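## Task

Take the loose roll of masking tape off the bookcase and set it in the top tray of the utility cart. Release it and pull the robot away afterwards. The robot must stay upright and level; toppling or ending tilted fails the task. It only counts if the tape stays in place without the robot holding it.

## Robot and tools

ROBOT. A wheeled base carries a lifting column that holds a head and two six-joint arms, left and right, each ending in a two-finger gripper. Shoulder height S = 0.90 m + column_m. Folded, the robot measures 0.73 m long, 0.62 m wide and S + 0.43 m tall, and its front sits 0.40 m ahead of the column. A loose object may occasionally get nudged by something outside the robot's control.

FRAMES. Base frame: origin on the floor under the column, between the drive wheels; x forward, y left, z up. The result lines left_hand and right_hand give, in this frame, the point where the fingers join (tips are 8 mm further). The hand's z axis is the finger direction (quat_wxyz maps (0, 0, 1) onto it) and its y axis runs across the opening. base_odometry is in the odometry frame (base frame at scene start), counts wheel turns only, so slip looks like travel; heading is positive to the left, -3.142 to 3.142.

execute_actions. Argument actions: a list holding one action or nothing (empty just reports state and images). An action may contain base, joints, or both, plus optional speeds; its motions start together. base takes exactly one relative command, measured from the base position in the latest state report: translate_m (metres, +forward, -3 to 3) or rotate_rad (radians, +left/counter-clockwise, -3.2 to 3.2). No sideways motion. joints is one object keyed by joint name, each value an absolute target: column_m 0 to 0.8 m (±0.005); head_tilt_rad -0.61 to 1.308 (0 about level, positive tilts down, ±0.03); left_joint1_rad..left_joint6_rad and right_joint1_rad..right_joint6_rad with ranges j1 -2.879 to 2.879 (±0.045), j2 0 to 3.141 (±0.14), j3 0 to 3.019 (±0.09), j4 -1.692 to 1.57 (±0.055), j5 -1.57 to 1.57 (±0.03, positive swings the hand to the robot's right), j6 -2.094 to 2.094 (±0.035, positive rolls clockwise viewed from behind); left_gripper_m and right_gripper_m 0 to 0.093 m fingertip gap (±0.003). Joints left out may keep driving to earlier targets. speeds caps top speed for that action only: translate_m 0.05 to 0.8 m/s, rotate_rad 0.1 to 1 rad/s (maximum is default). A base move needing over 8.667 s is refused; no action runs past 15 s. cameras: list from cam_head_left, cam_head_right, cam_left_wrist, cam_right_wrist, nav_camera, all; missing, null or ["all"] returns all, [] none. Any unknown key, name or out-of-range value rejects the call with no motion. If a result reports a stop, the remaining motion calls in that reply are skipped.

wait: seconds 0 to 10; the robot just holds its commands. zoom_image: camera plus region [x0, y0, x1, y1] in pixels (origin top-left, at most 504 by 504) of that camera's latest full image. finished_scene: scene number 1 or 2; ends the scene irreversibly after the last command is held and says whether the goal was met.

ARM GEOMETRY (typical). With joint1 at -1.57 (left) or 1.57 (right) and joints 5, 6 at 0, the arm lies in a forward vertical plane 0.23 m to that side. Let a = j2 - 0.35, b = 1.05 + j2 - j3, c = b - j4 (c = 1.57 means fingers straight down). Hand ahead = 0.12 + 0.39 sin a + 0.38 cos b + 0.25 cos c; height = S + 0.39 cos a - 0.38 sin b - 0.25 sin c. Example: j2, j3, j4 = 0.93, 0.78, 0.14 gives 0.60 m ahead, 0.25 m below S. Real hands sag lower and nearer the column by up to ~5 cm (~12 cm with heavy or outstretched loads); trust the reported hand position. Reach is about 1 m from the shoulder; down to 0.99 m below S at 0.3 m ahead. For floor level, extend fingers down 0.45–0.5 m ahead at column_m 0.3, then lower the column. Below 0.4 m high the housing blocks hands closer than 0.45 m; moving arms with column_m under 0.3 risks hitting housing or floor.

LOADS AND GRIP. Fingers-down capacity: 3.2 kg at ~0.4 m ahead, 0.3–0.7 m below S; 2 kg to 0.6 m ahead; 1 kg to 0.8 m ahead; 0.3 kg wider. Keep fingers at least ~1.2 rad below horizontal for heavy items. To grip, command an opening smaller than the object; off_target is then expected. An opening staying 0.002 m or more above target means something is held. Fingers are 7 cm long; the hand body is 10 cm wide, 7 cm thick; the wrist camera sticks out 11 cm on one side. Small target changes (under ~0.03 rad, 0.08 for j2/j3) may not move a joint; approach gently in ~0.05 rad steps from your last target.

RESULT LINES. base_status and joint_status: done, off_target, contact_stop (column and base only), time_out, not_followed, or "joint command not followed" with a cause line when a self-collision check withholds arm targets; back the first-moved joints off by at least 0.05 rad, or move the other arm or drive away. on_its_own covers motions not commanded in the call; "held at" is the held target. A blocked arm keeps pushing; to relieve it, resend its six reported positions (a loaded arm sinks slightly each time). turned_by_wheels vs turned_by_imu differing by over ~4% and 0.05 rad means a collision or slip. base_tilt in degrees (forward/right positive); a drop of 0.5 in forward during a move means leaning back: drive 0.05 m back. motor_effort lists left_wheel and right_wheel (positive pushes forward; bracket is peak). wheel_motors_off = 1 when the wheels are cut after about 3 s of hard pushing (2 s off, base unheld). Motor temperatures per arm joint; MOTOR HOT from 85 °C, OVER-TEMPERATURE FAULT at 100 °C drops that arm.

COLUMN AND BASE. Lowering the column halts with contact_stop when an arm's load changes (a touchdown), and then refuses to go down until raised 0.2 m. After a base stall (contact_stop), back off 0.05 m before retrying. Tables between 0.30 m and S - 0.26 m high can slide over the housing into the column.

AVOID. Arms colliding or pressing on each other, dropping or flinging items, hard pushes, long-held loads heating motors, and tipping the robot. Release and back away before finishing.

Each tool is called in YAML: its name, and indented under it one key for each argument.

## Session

execute_actions:
  actions: []

Scene clock: 0.00 s.
Motor temperatures (°C, as the motors report them): left_arm=[16 19 19 20 19 18] | right_arm=[18 21 21 20 20 19]
base_odometry: x=+0.000 y=+0.000 heading=+0.000 (m, m, rad; odometry frame)
turned_by_wheels: +0.000 (rad since the last result)
turned_by_imu: +0.000 (rad since the last result)
base_tilt: forward=+0.3 right=+0.8 (deg)
base_status: not commanded
joint_positions: column_m=+0.555 head_tilt_rad=+0.895 left_joint1_rad=-1.561 left_joint2_rad=+0.911 left_joint3_rad=+0.376 left_joint4_rad=-0.924 left_joint5_rad=-0.002 left_joint6_rad=+0.085 left_gripper_m=+0.094 right_joint1_rad=+1.590 right_joint2_rad=+0.880 right_joint3_rad=+0.433 right_joint4_rad=-0.922 right_joint5_rad=-0.016 right_joint6_rad=+0.074 right_gripper_m=+0.095
joint_status: not commanded
wheel_motors_off: 0
motor_effort: left_wheel=-1 right_wheel=+4 (%)
left_hand: x=+0.1278 y=+0.2268 z=+1.2550 quat_wxyz=(+0.450, -0.034, -0.892, +0.016) (m; base frame)
right_hand: x=+0.1649 y=-0.2184 z=+1.2452 quat_wxyz=(+0.410, -0.029, -0.911, +0.002) (m; base frame)
pictures: cam_head_left, cam_head_right, cam_left_wrist, cam_right_wrist, nav_camera
Images, in order (width x height): cam_head_left 504x504, cam_head_right 504x504, cam_left_wrist 504x504, cam_right_wrist 504x504, nav_camera 504x504.

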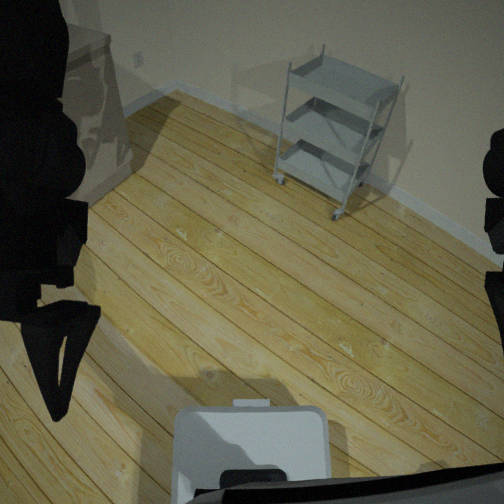

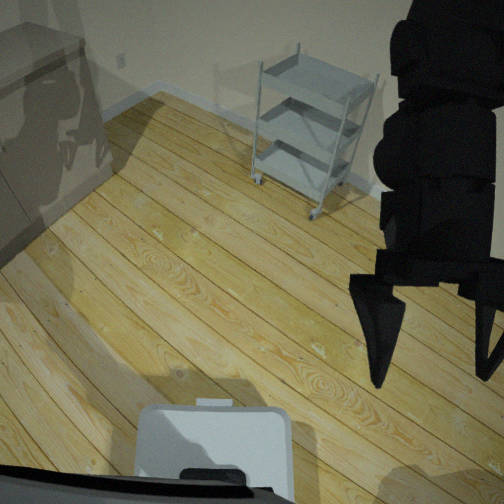

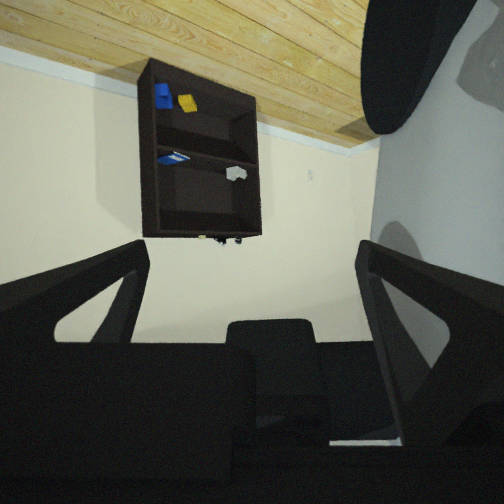

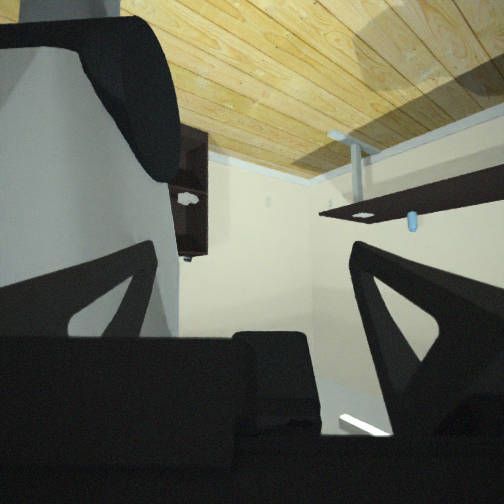

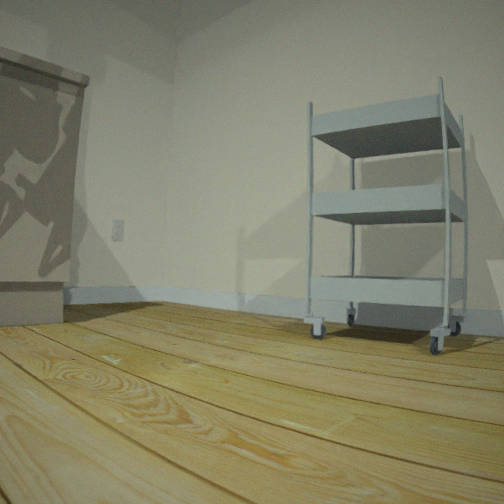

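execute_actions:
  actions:
    - {"base": {"rotate_rad": 2.85}, "joints": {"head_tilt_rad": 0.5, "column_m": 0.75}}
  cameras: ["cam_head_left", "cam_head_right", "nav_camera"]

Scene clock: 17.07 s.
Motor temperatures (°C, as the motors report them): left_arm=[16 19 19 20 19 18] | right_arm=[18 21 21 20 20 19]
base_odometry: x=+0.000 y=+0.000 heading=+2.850 (m, m, rad; odometry frame)
turned_by_wheels: +2.850 (rad since the last result)
turned_by_imu: +2.816 (rad since the last result)
base_tilt: forward=+0.3 right=+0.8 (deg)
base_status: done
joint_positions: column_m=+0.750 head_tilt_rad=+0.518 left_joint1_rad=-1.561 left_joint2_rad=+0.911 left_joint3_rad=+0.376 left_joint4_rad=-0.924 left_joint5_rad=-0.002 left_joint6_rad=+0.085 left_gripper_m=+0.094 right_joint1_rad=+1.590 right_joint2_rad=+0.880 right_joint3_rad=+0.433 right_joint4_rad=-0.922 right_joint5_rad=-0.016 right_joint6_rad=+0.074 right_gripper_m=+0.095
joint_status: all done
wheel_motors_off: 0
motor_effort: left_wheel=+0(33) right_wheel=+3(36) (%)
left_hand: x=+0.1278 y=+0.2268 z=+1.4494 quat_wxyz=(+0.450, -0.034, -0.892, +0.016) (m; base frame)
right_hand: x=+0.1649 y=-0.2184 z=+1.4397 quat_wxyz=(+0.410, -0.029, -0.911, +0.002) (m; base frame)
pictures: cam_head_left, cam_head_right, nav_camera
Images, in order (width x height): cam_head_left 504x504, cam_head_right 504x504, nav_camera 504x504.

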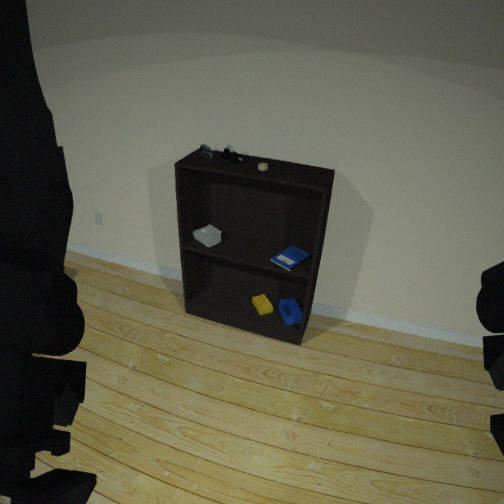

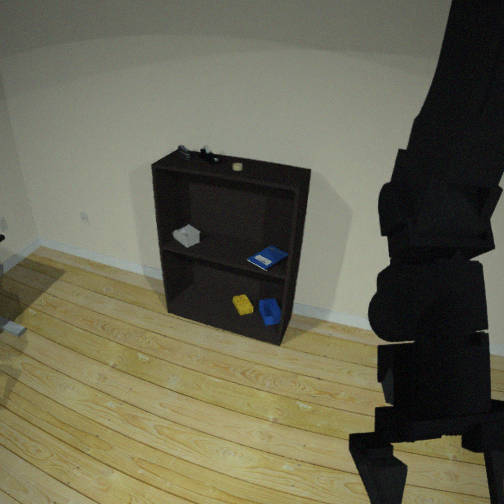

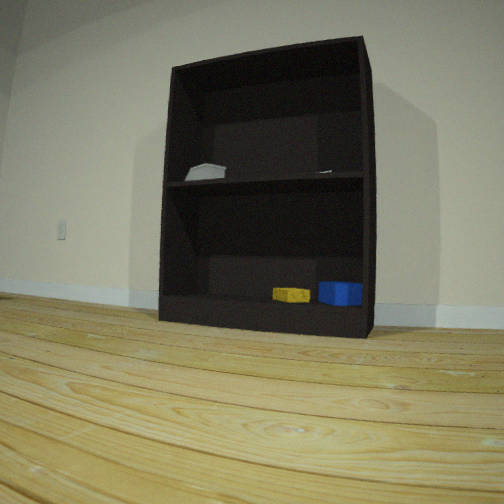

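zoom_image:
  camera: "cam_head_left"
  region: [170, 130, 340, 210]

Region (170, 130, 340, 210) of cam_head_left's 504x504 image, scaled by 2.965, with more detail than that image has; it fills the top 237 rows of this view, and the rest is white.

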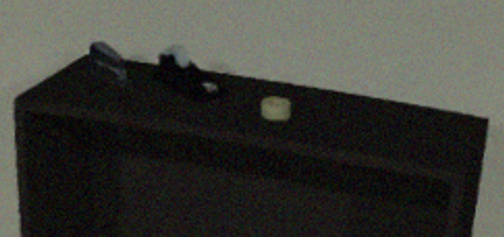

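execute_actions:
  actions:
    - {"base": {"rotate_rad": -0.16}, "joints": {"column_m": 0.8, "left_joint1_rad": -1.57, "left_joint2_rad": 1.83, "left_joint3_rad": 2.04, "left_joint4_rad": -0.72, "left_joint5_rad": 0.0, "left_joint6_rad": 1.57}}
  cameras: []

execute_actions:
  actions:
    - {"base": {"translate_m": 1.05}, "joints": {"head_tilt_rad": 0.85}}
  cameras: ["cam_head_left", "cam_head_right", "cam_left_wrist"]

Scene clock: 79.70 s.
Motor temperatures (°C, as the motors report them): left_arm=[16 19 19 20 19 18] | right_arm=[18 21 21 20 20 19]
base_odometry: x=+0.000 y=+0.000 heading=+2.690 (m, m, rad; odometry frame)
turned_by_wheels: -0.160 (rad since the last result)
turned_by_imu: -0.160 (rad since the last result)
base_tilt: forward=+0.2 right=+0.8 (deg)
base_status: done
joint_positions: column_m=+0.800 head_tilt_rad=+0.518 left_joint1_rad=-1.561 left_joint2_rad=+1.829 left_joint3_rad=+2.021 left_joint4_rad=-0.724 left_joint5_rad=-0.002 left_joint6_rad=+1.561 left_gripper_m=+0.094 right_joint1_rad=+1.590 right_joint2_rad=+0.880 right_joint3_rad=+0.433 right_joint4_rad=-0.922 right_joint5_rad=-0.016 right_joint6_rad=+0.074 right_gripper_m=+0.095
joint_status: all done
wheel_motors_off: 0
motor_effort: left_wheel=+1(27) right_wheel=-3(21) (%)
left_hand: x=+0.7556 y=+0.2324 z=+1.2017 quat_wxyz=(+0.007, -0.702, -0.712, -0.001) (m; base frame)
right_hand: x=+0.1649 y=-0.2184 z=+1.4897 quat_wxyz=(+0.410, -0.029, -0.911, +0.002) (m; base frame)
pictures: none
No camera images: the call's "cameras" was empty. Leave "cameras" out to get every camera's image.

Scene clock: 83.23 s.
Motor temperatures (°C, as the motors report them): left_arm=[16 20 19 20 19 18] | right_arm=[18 21 21 20 20 19]
base_odometry: x=-0.945 y=+0.458 heading=+2.690 (m, m, rad; odometry frame)
turned_by_wheels: +0.001 (rad since the last result)
turned_by_imu: +0.000 (rad since the last result)
base_tilt: forward=+0.3 right=+0.8 (deg)
base_status: done
joint_positions: column_m=+0.800 head_tilt_rad=+0.852 left_joint1_rad=-1.561 left_joint2_rad=+1.829 left_joint3_rad=+2.021 left_joint4_rad=-0.724 left_joint5_rad=-0.002 left_joint6_rad=+1.561 left_gripper_m=+0.094 right_joint1_rad=+1.590 right_joint2_rad=+0.880 right_joint3_rad=+0.434 right_joint4_rad=-0.922 right_joint5_rad=-0.016 right_joint6_rad=+0.074 right_gripper_m=+0.095
joint_status: all done
wheel_motors_off: 0
motor_effort: left_wheel=+1(56) right_wheel=-3(38) (%)
left_hand: x=+0.7556 y=+0.2324 z=+1.2017 quat_wxyz=(+0.007, -0.702, -0.712, -0.001) (m; base frame)
right_hand: x=+0.1655 y=-0.2184 z=+1.4895 quat_wxyz=(+0.410, -0.029, -0.912, +0.002) (m; base frame)
pictures: cam_head_left, cam_head_right, cam_left_wrist
Images, in order (width x height): cam_head_left 504x504, cam_head_right 504x504, cam_left_wrist 504x504.

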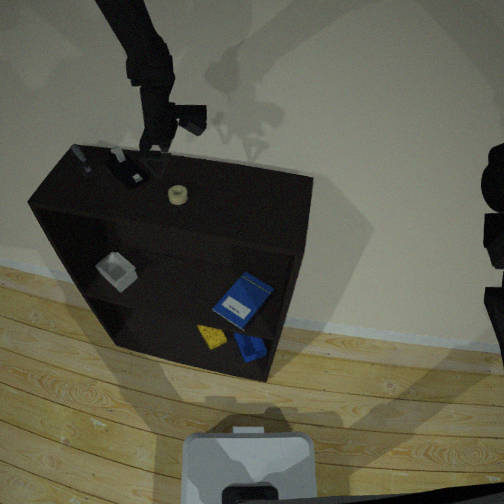

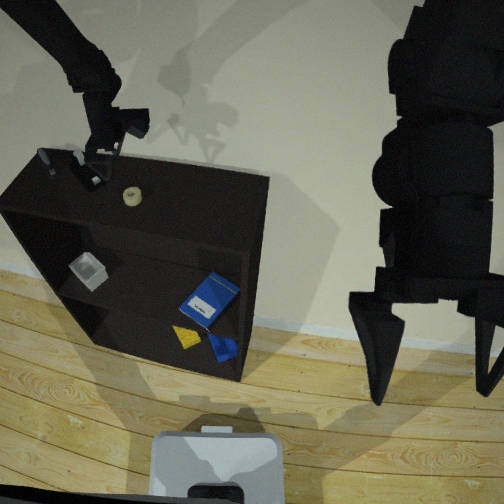

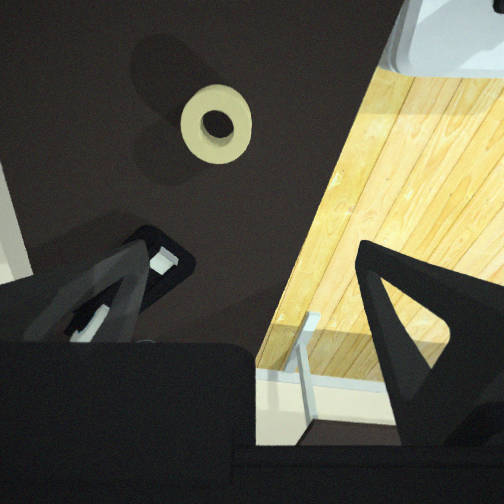

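execute_actions:
  actions:
    - {"base": {"rotate_rad": -0.045}, "joints": {"column_m": 0.74}}
  cameras: ["cam_left_wrist"]

Scene clock: 102.77 s.
Motor temperatures (°C, as the motors report them): left_arm=[16 22 20 20 19 18] | right_arm=[18 20 21 20 20 19]
base_odometry: x=-0.945 y=+0.458 heading=+2.647 (m, m, rad; odometry frame)
turned_by_wheels: -0.044 (rad since the last result)
turned_by_imu: -0.043 (rad since the last result)
base_tilt: forward=+0.3 right=+0.8 (deg)
base_status: done
joint_positions: column_m=+0.740 head_tilt_rad=+0.852 left_joint1_rad=-1.569 left_joint2_rad=+1.829 left_joint3_rad=+2.021 left_joint4_rad=-0.724 left_joint5_rad=-0.001 left_joint6_rad=+1.561 left_gripper_m=+0.094 right_joint1_rad=+1.590 right_joint2_rad=+0.880 right_joint3_rad=+0.434 right_joint4_rad=-0.922 right_joint5_rad=-0.016 right_joint6_rad=+0.074 right_gripper_m=+0.095
joint_status: all done
wheel_motors_off: 0
motor_effort: left_wheel=+5(48) right_wheel=-2(42) (%)
left_hand: x=+0.7556 y=+0.2264 z=+1.1418 quat_wxyz=(+0.004, -0.703, -0.711, +0.002) (m; base frame)
right_hand: x=+0.1655 y=-0.2184 z=+1.4296 quat_wxyz=(+0.410, -0.029, -0.912, +0.002) (m; base frame)
pictures: cam_left_wrist
Images, in order (width x height): cam_left_wrist 504x504.

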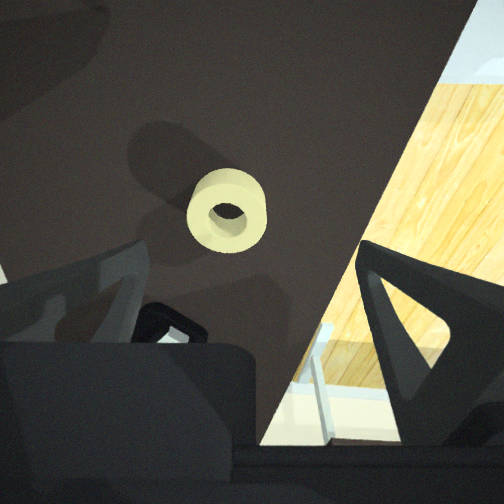

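execute_actions:
  actions:
    - {"base": {"translate_m": 0.016}, "joints": {"column_m": 0.70}}
  cameras: ["cam_left_wrist", "cam_head_left"]

zoom_image:
  camera: "cam_head_left"
  region: [100, 110, 220, 220]

Scene clock: 120.13 s.
Motor temperatures (°C, as the motors report them): left_arm=[16 23 21 20 19 18] | right_arm=[18 20 21 20 20 19]
base_odometry: x=-0.959 y=+0.466 heading=+2.646 (m, m, rad; odometry frame)
turned_by_wheels: -0.001 (rad since the last result)
turned_by_imu: -0.002 (rad since the last result)
base_tilt: forward=+0.3 right=+0.9 (deg)
base_status: done
joint_positions: column_m=+0.700 head_tilt_rad=+0.852 left_joint1_rad=-1.569 left_joint2_rad=+1.829 left_joint3_rad=+2.021 left_joint4_rad=-0.724 left_joint5_rad=-0.001 left_joint6_rad=+1.561 left_gripper_m=+0.094 right_joint1_rad=+1.590 right_joint2_rad=+0.880 right_joint3_rad=+0.433 right_joint4_rad=-0.922 right_joint5_rad=-0.016 right_joint6_rad=+0.074 right_gripper_m=+0.095
joint_status: all done
wheel_motors_off: 0
motor_effort: left_wheel=-2(39) right_wheel=+1(55) (%)
left_hand: x=+0.7556 y=+0.2264 z=+1.1018 quat_wxyz=(+0.004, -0.703, -0.711, +0.002) (m; base frame)
right_hand: x=+0.1653 y=-0.2184 z=+1.3897 quat_wxyz=(+0.410, -0.029, -0.912, +0.002) (m; base frame)
pictures: cam_head_left, cam_left_wrist
Images, in order (width x height): cam_head_left 504x504, cam_left_wrist 504x504.

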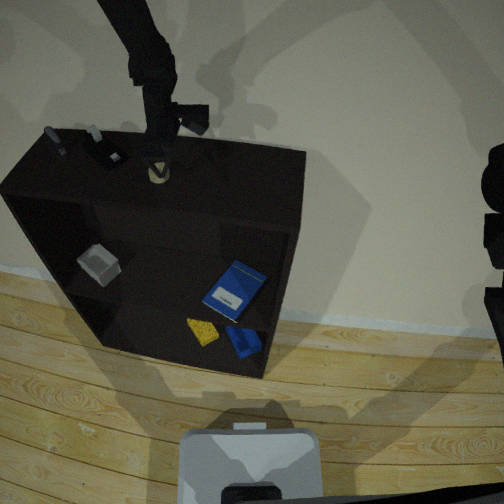

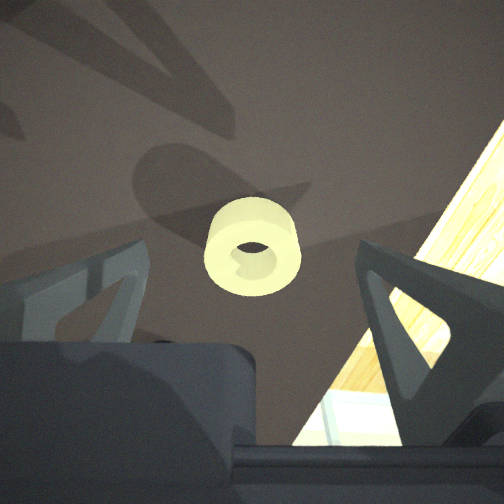

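Region (100, 110, 220, 220) of cam_head_left's 504x504 image, scaled by 4.200, with more detail than that image has; it fills the top 462 rows of this view, and the rest is white.

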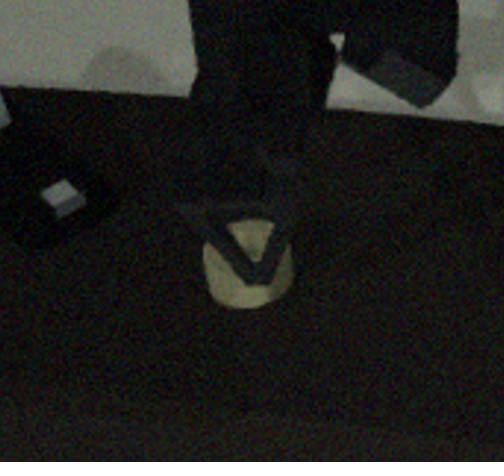

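execute_actions:
  actions:
    - {"base": {"rotate_rad": 0.019}, "joints": {"column_m": 0.672}}
  cameras: ["cam_left_wrist", "cam_head_left"]

zoom_image:
  camera: "cam_head_left"
  region: [100, 110, 220, 220]

Scene clock: 141.50 s.
Motor temperatures (°C, as the motors report them): left_arm=[16 24 21 20 19 18] | right_arm=[18 20 21 20 20 19]
base_odometry: x=-0.959 y=+0.466 heading=+2.664 (m, m, rad; odometry frame)
turned_by_wheels: +0.018 (rad since the last result)
turned_by_imu: +0.017 (rad since the last result)
base_tilt: forward=+0.2 right=+0.8 (deg)
base_status: done
joint_positions: column_m=+0.672 head_tilt_rad=+0.852 left_joint1_rad=-1.566 left_joint2_rad=+1.829 left_joint3_rad=+2.021 left_joint4_rad=-0.724 left_joint5_rad=-0.001 left_joint6_rad=+1.561 left_gripper_m=+0.094 right_joint1_rad=+1.590 right_joint2_rad=+0.880 right_joint3_rad=+0.433 right_joint4_rad=-0.922 right_joint5_rad=-0.016 right_joint6_rad=+0.074 right_gripper_m=+0.095
joint_status: all done
wheel_motors_off: 0
motor_effort: left_wheel=-2(34) right_wheel=+3(36) (%)
left_hand: x=+0.7556 y=+0.2281 z=+1.0738 quat_wxyz=(+0.005, -0.703, -0.711, +0.001) (m; base frame)
right_hand: x=+0.1653 y=-0.2184 z=+1.3617 quat_wxyz=(+0.410, -0.029, -0.912, +0.002) (m; base frame)
pictures: cam_head_left, cam_left_wrist
Images, in order (width x height): cam_head_left 504x504, cam_left_wrist 504x504.

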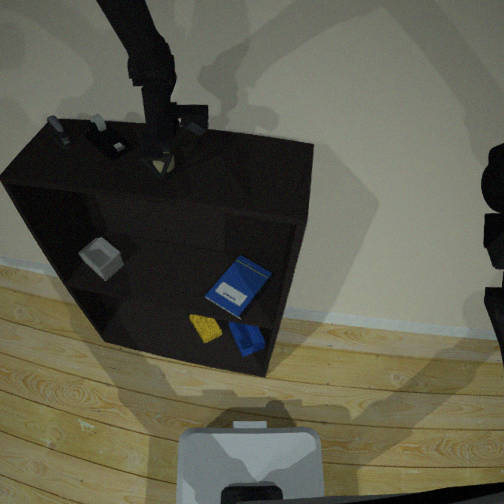

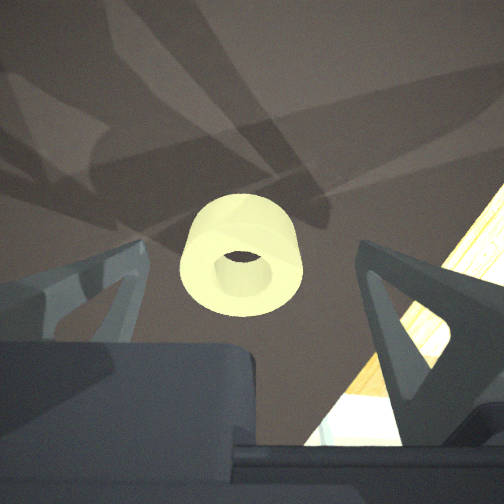

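Region (100, 110, 220, 220) of cam_head_left's 504x504 image, scaled by 4.200, with more detail than that image has; it fills the top 462 rows of this view, and the rest is white.

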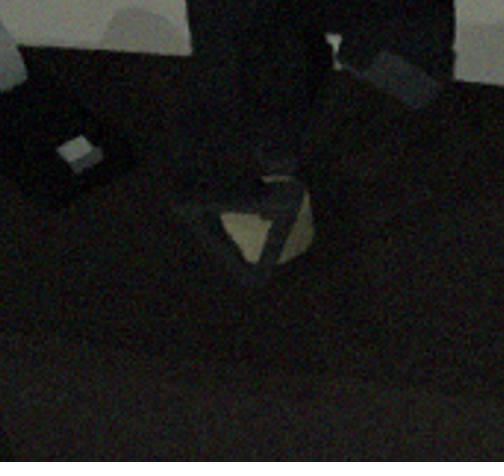

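execute_actions:
  actions:
    - {"joints": {"left_gripper_m": 0.025}}
  cameras: ["cam_left_wrist"]

Scene clock: 150.40 s.
Motor temperatures (°C, as the motors report them): left_arm=[16 24 21 20 19 18] | right_arm=[18 20 21 20 20 19]
base_odometry: x=-0.959 y=+0.466 heading=+2.664 (m, m, rad; odometry frame)
turned_by_wheels: +0.000 (rad since the last result)
turned_by_imu: -0.001 (rad since the last result)
base_tilt: forward=+0.2 right=+0.7 (deg)
base_status: not commanded
joint_positions: column_m=+0.672 head_tilt_rad=+0.852 left_joint1_rad=-1.566 left_joint2_rad=+1.829 left_joint3_rad=+2.021 left_joint4_rad=-0.724 left_joint5_rad=-0.001 left_joint6_rad=+1.561 left_gripper_m=+0.048 right_joint1_rad=+1.590 right_joint2_rad=+0.880 right_joint3_rad=+0.433 right_joint4_rad=-0.922 right_joint5_rad=-0.016 right_joint6_rad=+0.074 right_gripper_m=+0.095
joint_status: left_gripper_m off_target (ended at +0.048, target +0.025)
wheel_motors_off: 0
motor_effort: left_wheel=-2(3) right_wheel=+3(2) (%)
left_hand: x=+0.7556 y=+0.2281 z=+1.0738 quat_wxyz=(+0.005, -0.703, -0.711, +0.001) (m; base frame)
right_hand: x=+0.1653 y=-0.2184 z=+1.3617 quat_wxyz=(+0.410, -0.029, -0.912, +0.002) (m; base frame)
pictures: cam_left_wrist
Images, in order (width x height): cam_left_wrist 504x504.

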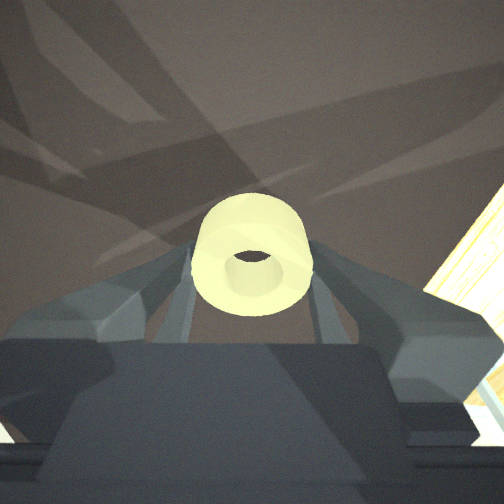

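execute_actions:
  actions:
    - {"joints": {"column_m": 0.695}}
  cameras: ["cam_left_wrist"]

execute_actions:
  actions:
    - {"base": {"translate_m": -1.5}, "joints": {"column_m": 0.71, "head_tilt_rad": 0.7}}
  cameras: ["cam_left_wrist", "cam_right_wrist"]

Scene clock: 186.03 s.
Motor temperatures (°C, as the motors report them): left_arm=[16 25 21 20 19 18] | right_arm=[18 20 21 20 20 19]
base_odometry: x=-0.959 y=+0.466 heading=+2.664 (m, m, rad; odometry frame)
turned_by_wheels: +0.000 (rad since the last result)
turned_by_imu: -0.001 (rad since the last result)
base_tilt: forward=+0.3 right=+0.9 (deg)
base_status: not commanded
joint_positions: column_m=+0.695 head_tilt_rad=+0.852 left_joint1_rad=-1.566 left_joint2_rad=+1.829 left_joint3_rad=+2.021 left_joint4_rad=-0.724 left_joint5_rad=-0.001 left_joint6_rad=+1.561 left_gripper_m=+0.048 right_joint1_rad=+1.590 right_joint2_rad=+0.880 right_joint3_rad=+0.433 right_joint4_rad=-0.922 right_joint5_rad=-0.016 right_joint6_rad=+0.074 right_gripper_m=+0.095
joint_status: all done
wheel_motors_off: 0
motor_effort: left_wheel=-3(1) right_wheel=+3(4) (%)
left_hand: x=+0.7556 y=+0.2281 z=+1.0967 quat_wxyz=(+0.005, -0.703, -0.711, +0.001) (m; base frame)
right_hand: x=+0.1653 y=-0.2184 z=+1.3845 quat_wxyz=(+0.410, -0.029, -0.912, +0.002) (m; base frame)
pictures: cam_left_wrist
Images, in order (width x height): cam_left_wrist 504x504.

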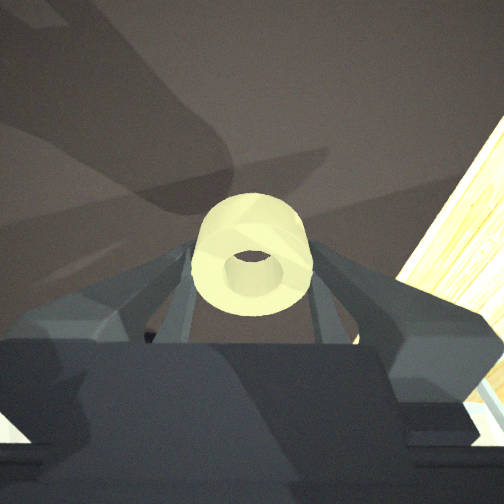

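Scene clock: 190.03 s.
Motor temperatures (°C, as the motors report them): left_arm=[16 25 21 20 19 18] | right_arm=[18 20 21 20 20 19]
base_odometry: x=+0.373 y=-0.224 heading=+2.663 (m, m, rad; odometry frame)
turned_by_wheels: -0.001 (rad since the last result)
turned_by_imu: -0.002 (rad since the last result)
base_tilt: forward=+0.2 right=+0.9 (deg)
base_status: done
joint_positions: column_m=+0.710 head_tilt_rad=+0.716 left_joint1_rad=-1.566 left_joint2_rad=+1.829 left_joint3_rad=+2.021 left_joint4_rad=-0.724 left_joint5_rad=-0.001 left_joint6_rad=+1.561 left_gripper_m=+0.048 right_joint1_rad=+1.590 right_joint2_rad=+0.880 right_joint3_rad=+0.431 right_joint4_rad=-0.922 right_joint5_rad=-0.016 right_joint6_rad=+0.074 right_gripper_m=+0.095
joint_status: all done
wheel_motors_off: 0
motor_effort: left_wheel=-1(53) right_wheel=+2(45) (%)
left_hand: x=+0.7556 y=+0.2281 z=+1.1117 quat_wxyz=(+0.005, -0.703, -0.711, +0.001) (m; base frame)
right_hand: x=+0.1641 y=-0.2184 z=+1.3999 quat_wxyz=(+0.411, -0.029, -0.911, +0.002) (m; base frame)
pictures: cam_left_wrist, cam_right_wrist
Images, in order (width x height): cam_left_wrist 504x504, cam_right_wrist 504x504.

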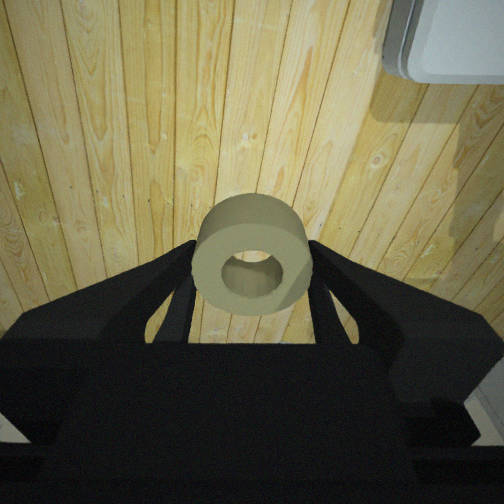

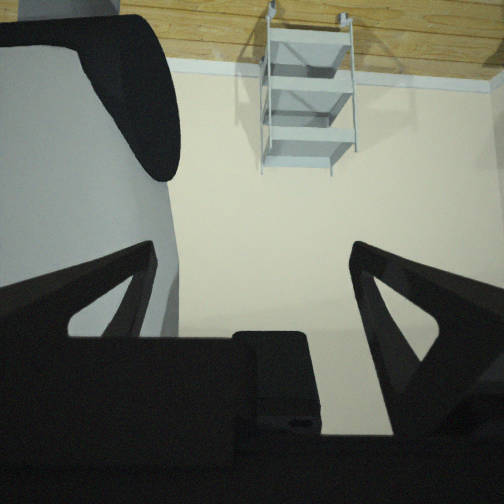

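execute_actions:
  actions:
    - {"base": {"rotate_rad": -3.01}, "joints": {"column_m": 0.47}}
  cameras: ["cam_head_left", "cam_head_right", "cam_left_wrist"]

Scene clock: 208.57 s.
Motor temperatures (°C, as the motors report them): left_arm=[16 26 22 20 19 18] | right_arm=[18 20 21 20 20 19]
base_odometry: x=+0.373 y=-0.224 heading=-0.347 (m, m, rad; odometry frame)
turned_by_wheels: -3.010 (rad since the last result)
turned_by_imu: -2.976 (rad since the last result)
base_tilt: forward=+0.2 right=+0.8 (deg)
base_status: done
joint_positions: column_m=+0.470 head_tilt_rad=+0.716 left_joint1_rad=-1.567 left_joint2_rad=+1.829 left_joint3_rad=+2.021 left_joint4_rad=-0.724 left_joint5_rad=-0.001 left_joint6_rad=+1.561 left_gripper_m=+0.048 right_joint1_rad=+1.590 right_joint2_rad=+0.880 right_joint3_rad=+0.431 right_joint4_rad=-0.922 right_joint5_rad=-0.016 right_joint6_rad=+0.074 right_gripper_m=+0.095
joint_status: all done
wheel_motors_off: 0
motor_effort: left_wheel=+2(49) right_wheel=+2(37) (%)
left_hand: x=+0.7556 y=+0.2273 z=+0.8718 quat_wxyz=(+0.004, -0.703, -0.711, +0.002) (m; base frame)
right_hand: x=+0.1641 y=-0.2184 z=+1.1600 quat_wxyz=(+0.411, -0.029, -0.911, +0.002) (m; base frame)
pictures: cam_head_left, cam_head_right, cam_left_wrist
Images, in order (width x height): cam_head_left 504x504, cam_head_right 504x504, cam_left_wrist 504x504.

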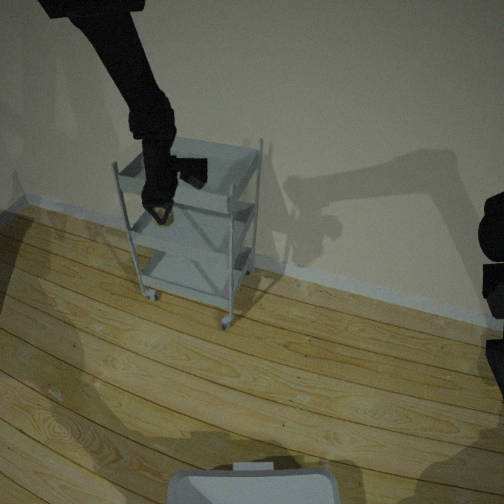

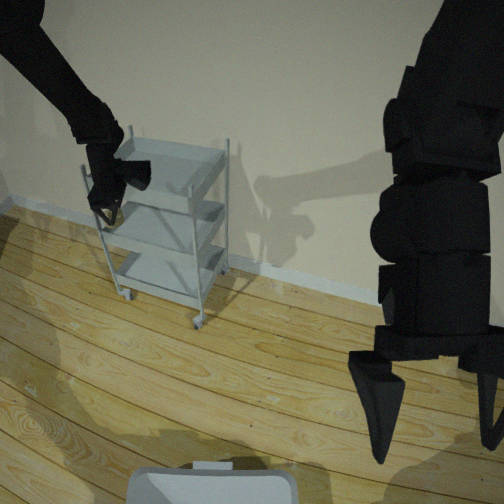

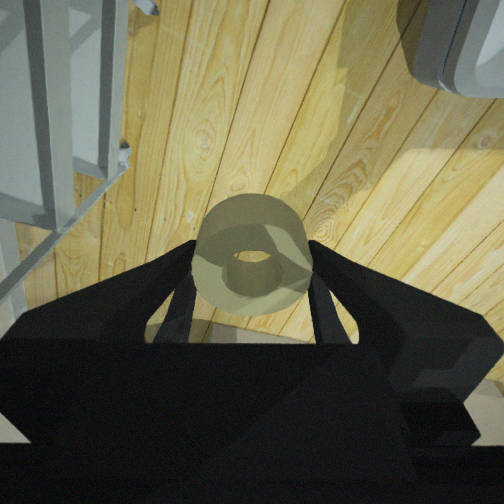

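execute_actions:
  actions:
    - {"base": {"translate_m": 0.5}, "joints": {"column_m": 0.42, "head_tilt_rad": 0.85}}
  cameras: ["cam_head_left", "cam_head_right", "cam_left_wrist"]

Scene clock: 292.30 s.
Motor temperatures (°C, as the motors report them): left_arm=[16 27 22 20 19 18] | right_arm=[18 19 20 20 20 19]
base_odometry: x=+0.843 y=-0.394 heading=-0.347 (m, m, rad; odometry frame)
turned_by_wheels: +0.000 (rad since the last result)
turned_by_imu: -0.001 (rad since the last result)
base_tilt: forward=+0.2 right=+0.8 (deg)
base_status: done
joint_positions: column_m=+0.420 head_tilt_rad=+0.852 left_joint1_rad=-1.567 left_joint2_rad=+1.829 left_joint3_rad=+2.022 left_joint4_rad=-0.723 left_joint5_rad=-0.001 left_joint6_rad=+1.562 left_gripper_m=+0.048 right_joint1_rad=+1.590 right_joint2_rad=+0.880 right_joint3_rad=+0.434 right_joint4_rad=-0.922 right_joint5_rad=-0.016 right_joint6_rad=+0.074 right_gripper_m=+0.095
joint_status: all done
wheel_motors_off: 0
motor_effort: left_wheel=-2(52) right_wheel=+1(45) (%)
left_hand: x=+0.7562 y=+0.2273 z=+0.8220 quat_wxyz=(+0.004, -0.703, -0.711, +0.001) (m; base frame)
right_hand: x=+0.1657 y=-0.2184 z=+1.1096 quat_wxyz=(+0.410, -0.029, -0.912, +0.002) (m; base frame)
pictures: cam_head_left, cam_head_right, cam_left_wrist
Images, in order (width x height): cam_head_left 504x504, cam_head_right 504x504, cam_left_wrist 504x504.

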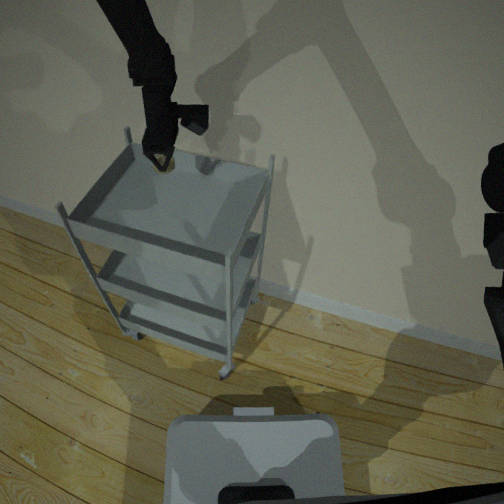

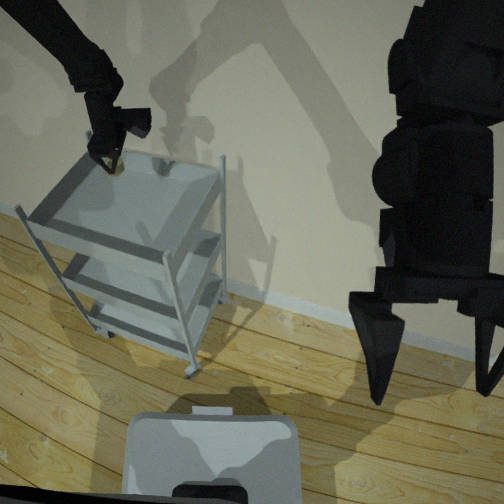

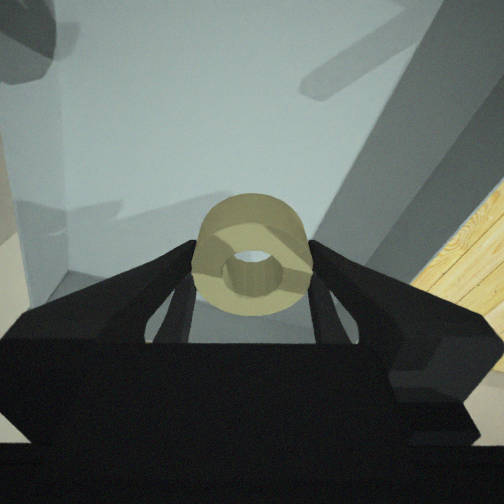

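execute_actions:
  actions:
    - {"joints": {"column_m": 0.295}}
  cameras: ["cam_head_left", "cam_left_wrist"]

Scene clock: 301.80 s.
Motor temperatures (°C, as the motors report them): left_arm=[16 28 22 20 19 18] | right_arm=[18 19 20 20 20 19]
base_odometry: x=+0.843 y=-0.394 heading=-0.347 (m, m, rad; odometry frame)
turned_by_wheels: +0.000 (rad since the last result)
turned_by_imu: -0.001 (rad since the last result)
base_tilt: forward=+0.2 right=+0.8 (deg)
base_status: not commanded
joint_positions: column_m=+0.295 head_tilt_rad=+0.852 left_joint1_rad=-1.567 left_joint2_rad=+1.829 left_joint3_rad=+2.022 left_joint4_rad=-0.723 left_joint5_rad=-0.001 left_joint6_rad=+1.562 left_gripper_m=+0.048 right_joint1_rad=+1.590 right_joint2_rad=+0.880 right_joint3_rad=+0.434 right_joint4_rad=-0.922 right_joint5_rad=-0.016 right_joint6_rad=+0.074 right_gripper_m=+0.095
joint_status: all done
wheel_motors_off: 0
motor_effort: left_wheel=-1(1) right_wheel=+3(0) (%)
left_hand: x=+0.7562 y=+0.2273 z=+0.6970 quat_wxyz=(+0.004, -0.703, -0.711, +0.001) (m; base frame)
right_hand: x=+0.1657 y=-0.2184 z=+0.9846 quat_wxyz=(+0.410, -0.029, -0.912, +0.002) (m; base frame)
pictures: cam_head_left, cam_left_wrist
Images, in order (width x height): cam_head_left 504x504, cam_left_wrist 504x504.

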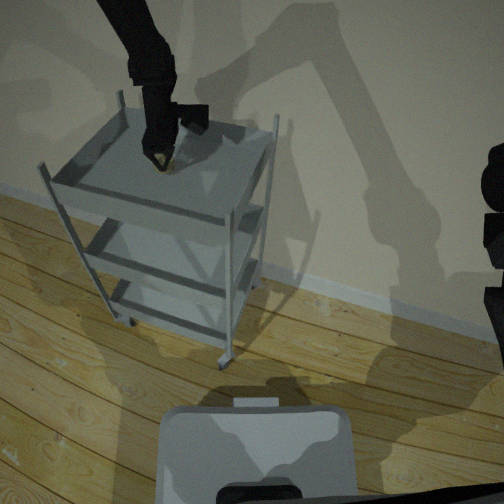

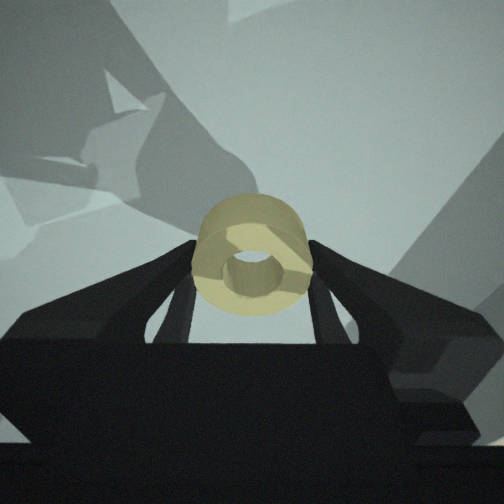

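execute_actions:
  actions:
    - {"joints": {"column_m": 0.284}}
  cameras: ["cam_left_wrist"]

Scene clock: 307.00 s.
Motor temperatures (°C, as the motors report them): left_arm=[16 28 22 20 19 18] | right_arm=[18 19 20 20 20 19]
base_odometry: x=+0.843 y=-0.394 heading=-0.347 (m, m, rad; odometry frame)
turned_by_wheels: +0.000 (rad since the last result)
turned_by_imu: -0.001 (rad since the last result)
base_tilt: forward=+0.2 right=+0.8 (deg)
base_status: not commanded
joint_positions: column_m=+0.284 head_tilt_rad=+0.852 left_joint1_rad=-1.567 left_joint2_rad=+1.829 left_joint3_rad=+2.022 left_joint4_rad=-0.723 left_joint5_rad=-0.001 left_joint6_rad=+1.562 left_gripper_m=+0.048 right_joint1_rad=+1.590 right_joint2_rad=+0.880 right_joint3_rad=+0.434 right_joint4_rad=-0.922 right_joint5_rad=-0.016 right_joint6_rad=+0.074 right_gripper_m=+0.095
joint_status: all done
wheel_motors_off: 0
motor_effort: left_wheel=-1(1) right_wheel=+0(2) (%)
left_hand: x=+0.7562 y=+0.2273 z=+0.6860 quat_wxyz=(+0.004, -0.703, -0.711, +0.001) (m; base frame)
right_hand: x=+0.1657 y=-0.2184 z=+0.9736 quat_wxyz=(+0.410, -0.029, -0.912, +0.002) (m; base frame)
pictures: cam_left_wrist
Images, in order (width x height): cam_left_wrist 504x504.

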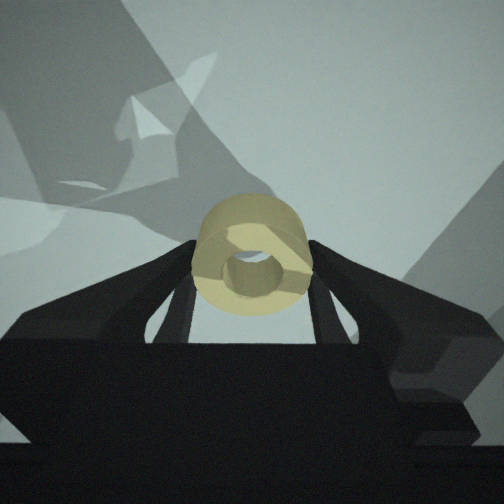

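execute_actions:
  actions:
    - {"joints": {"column_m": 0.278}}
  cameras: ["cam_left_wrist"]

Scene clock: 312.73 s.
Motor temperatures (°C, as the motors report them): left_arm=[16 28 22 20 19 18] | right_arm=[18 19 20 20 20 19]
base_odometry: x=+0.843 y=-0.394 heading=-0.347 (m, m, rad; odometry frame)
turned_by_wheels: +0.000 (rad since the last result)
turned_by_imu: -0.001 (rad since the last result)
base_tilt: forward=+0.3 right=+0.8 (deg)
base_status: not commanded
joint_positions: column_m=+0.278 head_tilt_rad=+0.852 left_joint1_rad=-1.567 left_joint2_rad=+1.829 left_joint3_rad=+2.022 left_joint4_rad=-0.723 left_joint5_rad=-0.001 left_joint6_rad=+1.562 left_gripper_m=+0.048 right_joint1_rad=+1.590 right_joint2_rad=+0.880 right_joint3_rad=+0.434 right_joint4_rad=-0.922 right_joint5_rad=-0.016 right_joint6_rad=+0.074 right_gripper_m=+0.095
joint_status: all done
wheel_motors_off: 0
motor_effort: left_wheel=-1(3) right_wheel=+1(1) (%)
left_hand: x=+0.7562 y=+0.2273 z=+0.6800 quat_wxyz=(+0.004, -0.703, -0.711, +0.001) (m; base frame)
right_hand: x=+0.1657 y=-0.2184 z=+0.9676 quat_wxyz=(+0.410, -0.029, -0.912, +0.002) (m; base frame)
pictures: cam_left_wrist
Images, in order (width x height): cam_left_wrist 504x504.

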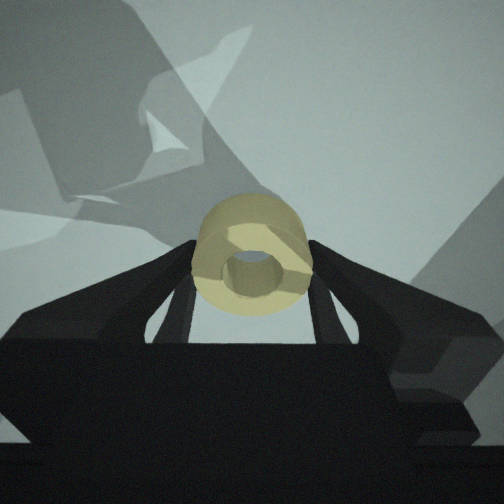

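Essentially touching. Release.

execute_actions:
  actions:
    - {"joints": {"left_gripper_m": 0.085}}
  cameras: ["cam_left_wrist"]

execute_actions:
  actions:
    - {"joints": {"column_m": 0.39}}
  cameras: ["cam_left_wrist"]

execute_actions:
  actions:
    - {"base": {"translate_m": -0.6}, "joints": {"column_m": 0.5}}
  cameras: ["cam_head_left", "cam_head_right"]

Scene clock: 330.63 s.
Motor temperatures (°C, as the motors report them): left_arm=[16 28 23 20 19 18] | right_arm=[18 19 20 20 20 19]
base_odometry: x=+0.843 y=-0.394 heading=-0.347 (m, m, rad; odometry frame)
turned_by_wheels: +0.000 (rad since the last result)
turned_by_imu: -0.001 (rad since the last result)
base_tilt: forward=+0.2 right=+0.9 (deg)
base_status: not commanded
joint_positions: column_m=+0.278 head_tilt_rad=+0.852 left_joint1_rad=-1.567 left_joint2_rad=+1.829 left_joint3_rad=+2.022 left_joint4_rad=-0.723 left_joint5_rad=-0.001 left_joint6_rad=+1.562 left_gripper_m=+0.085 right_joint1_rad=+1.590 right_joint2_rad=+0.880 right_joint3_rad=+0.434 right_joint4_rad=-0.922 right_joint5_rad=-0.016 right_joint6_rad=+0.074 right_gripper_m=+0.095
joint_status: all done
wheel_motors_off: 0
motor_effort: left_wheel=+1(1) right_wheel=-1(2) (%)
left_hand: x=+0.7562 y=+0.2273 z=+0.6800 quat_wxyz=(+0.004, -0.703, -0.711, +0.001) (m; base frame)
right_hand: x=+0.1657 y=-0.2184 z=+0.9676 quat_wxyz=(+0.410, -0.029, -0.912, +0.002) (m; base frame)
pictures: cam_left_wrist
Images, in order (width x height): cam_left_wrist 504x504.

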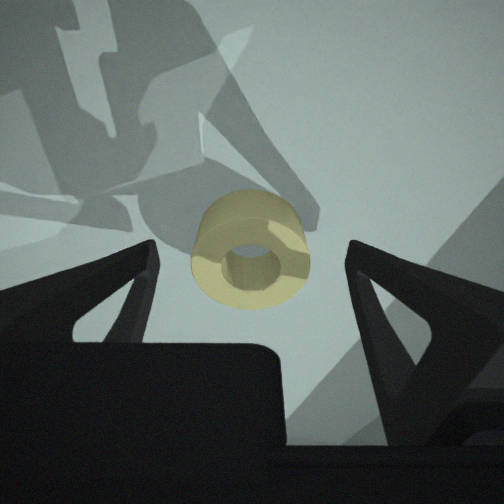

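Scene clock: 332.67 s.
Motor temperatures (°C, as the motors report them): left_arm=[16 28 23 20 19 18] | right_arm=[18 19 20 20 20 19]
base_odometry: x=+0.843 y=-0.394 heading=-0.347 (m, m, rad; odometry frame)
turned_by_wheels: +0.000 (rad since the last result)
turned_by_imu: +0.000 (rad since the last result)
base_tilt: forward=+0.3 right=+0.8 (deg)
base_status: not commanded
joint_positions: column_m=+0.390 head_tilt_rad=+0.852 left_joint1_rad=-1.567 left_joint2_rad=+1.829 left_joint3_rad=+2.022 left_joint4_rad=-0.723 left_joint5_rad=-0.001 left_joint6_rad=+1.562 left_gripper_m=+0.085 right_joint1_rad=+1.590 right_joint2_rad=+0.880 right_joint3_rad=+0.434 right_joint4_rad=-0.922 right_joint5_rad=-0.016 right_joint6_rad=+0.074 right_gripper_m=+0.095
joint_status: all done
wheel_motors_off: 0
motor_effort: left_wheel=+1(0) right_wheel=+2(1) (%)
left_hand: x=+0.7562 y=+0.2273 z=+0.7919 quat_wxyz=(+0.004, -0.703, -0.711, +0.001) (m; base frame)
right_hand: x=+0.1657 y=-0.2184 z=+1.0794 quat_wxyz=(+0.410, -0.029, -0.912, +0.002) (m; base frame)
pictures: cam_left_wrist
Images, in order (width x height): cam_left_wrist 504x504.

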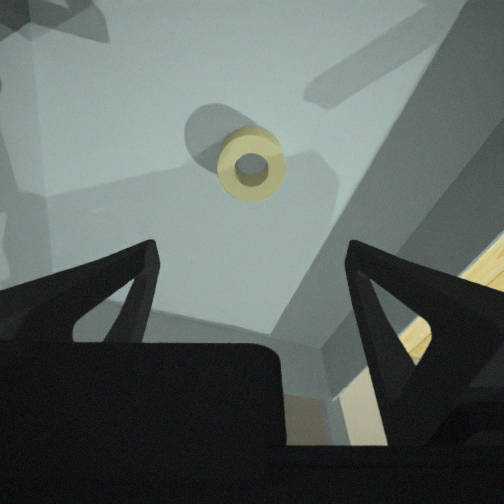

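Scene clock: 335.50 s.
Motor temperatures (°C, as the motors report them): left_arm=[16 28 23 20 19 18] | right_arm=[18 19 20 20 20 19]
base_odometry: x=+0.279 y=-0.191 heading=-0.348 (m, m, rad; odometry frame)
turned_by_wheels: -0.001 (rad since the last result)
turned_by_imu: -0.002 (rad since the last result)
base_tilt: forward=+0.3 right=+0.8 (deg)
base_status: done
joint_positions: column_m=+0.500 head_tilt_rad=+0.853 left_joint1_rad=-1.567 left_joint2_rad=+1.829 left_joint3_rad=+2.022 left_joint4_rad=-0.723 left_joint5_rad=-0.001 left_joint6_rad=+1.562 left_gripper_m=+0.085 right_joint1_rad=+1.590 right_joint2_rad=+0.879 right_joint3_rad=+0.430 right_joint4_rad=-0.922 right_joint5_rad=-0.016 right_joint6_rad=+0.074 right_gripper_m=+0.095
joint_status: all done
wheel_motors_off: 0
motor_effort: left_wheel=+1(36) right_wheel=+0(48) (%)
left_hand: x=+0.7562 y=+0.2273 z=+0.9019 quat_wxyz=(+0.004, -0.703, -0.711, +0.001) (m; base frame)
right_hand: x=+0.1637 y=-0.2184 z=+1.1900 quat_wxyz=(+0.411, -0.029, -0.911, +0.002) (m; base frame)
pictures: cam_head_left, cam_head_right
Images, in order (width x height): cam_head_left 504x504, cam_head_right 504x504.

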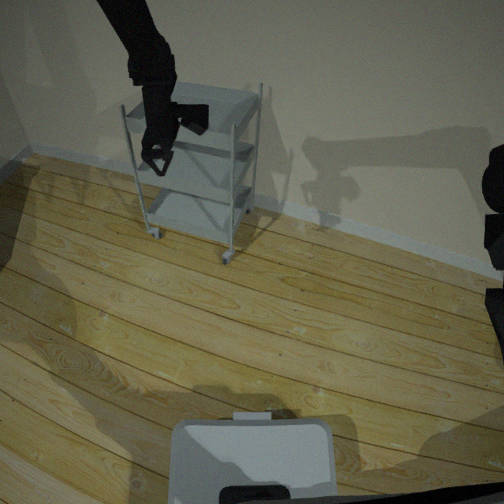

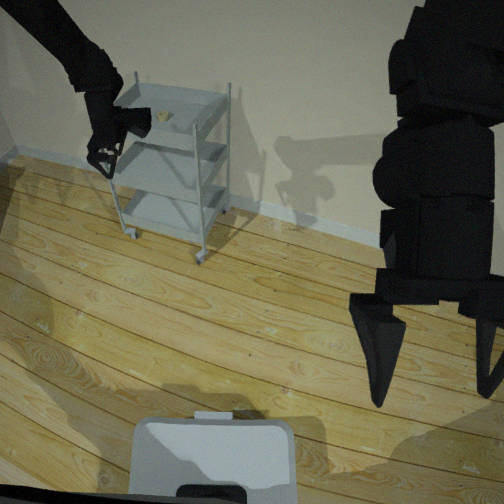

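finished_scene:
  scene: 2

The scene is finished: the task was done.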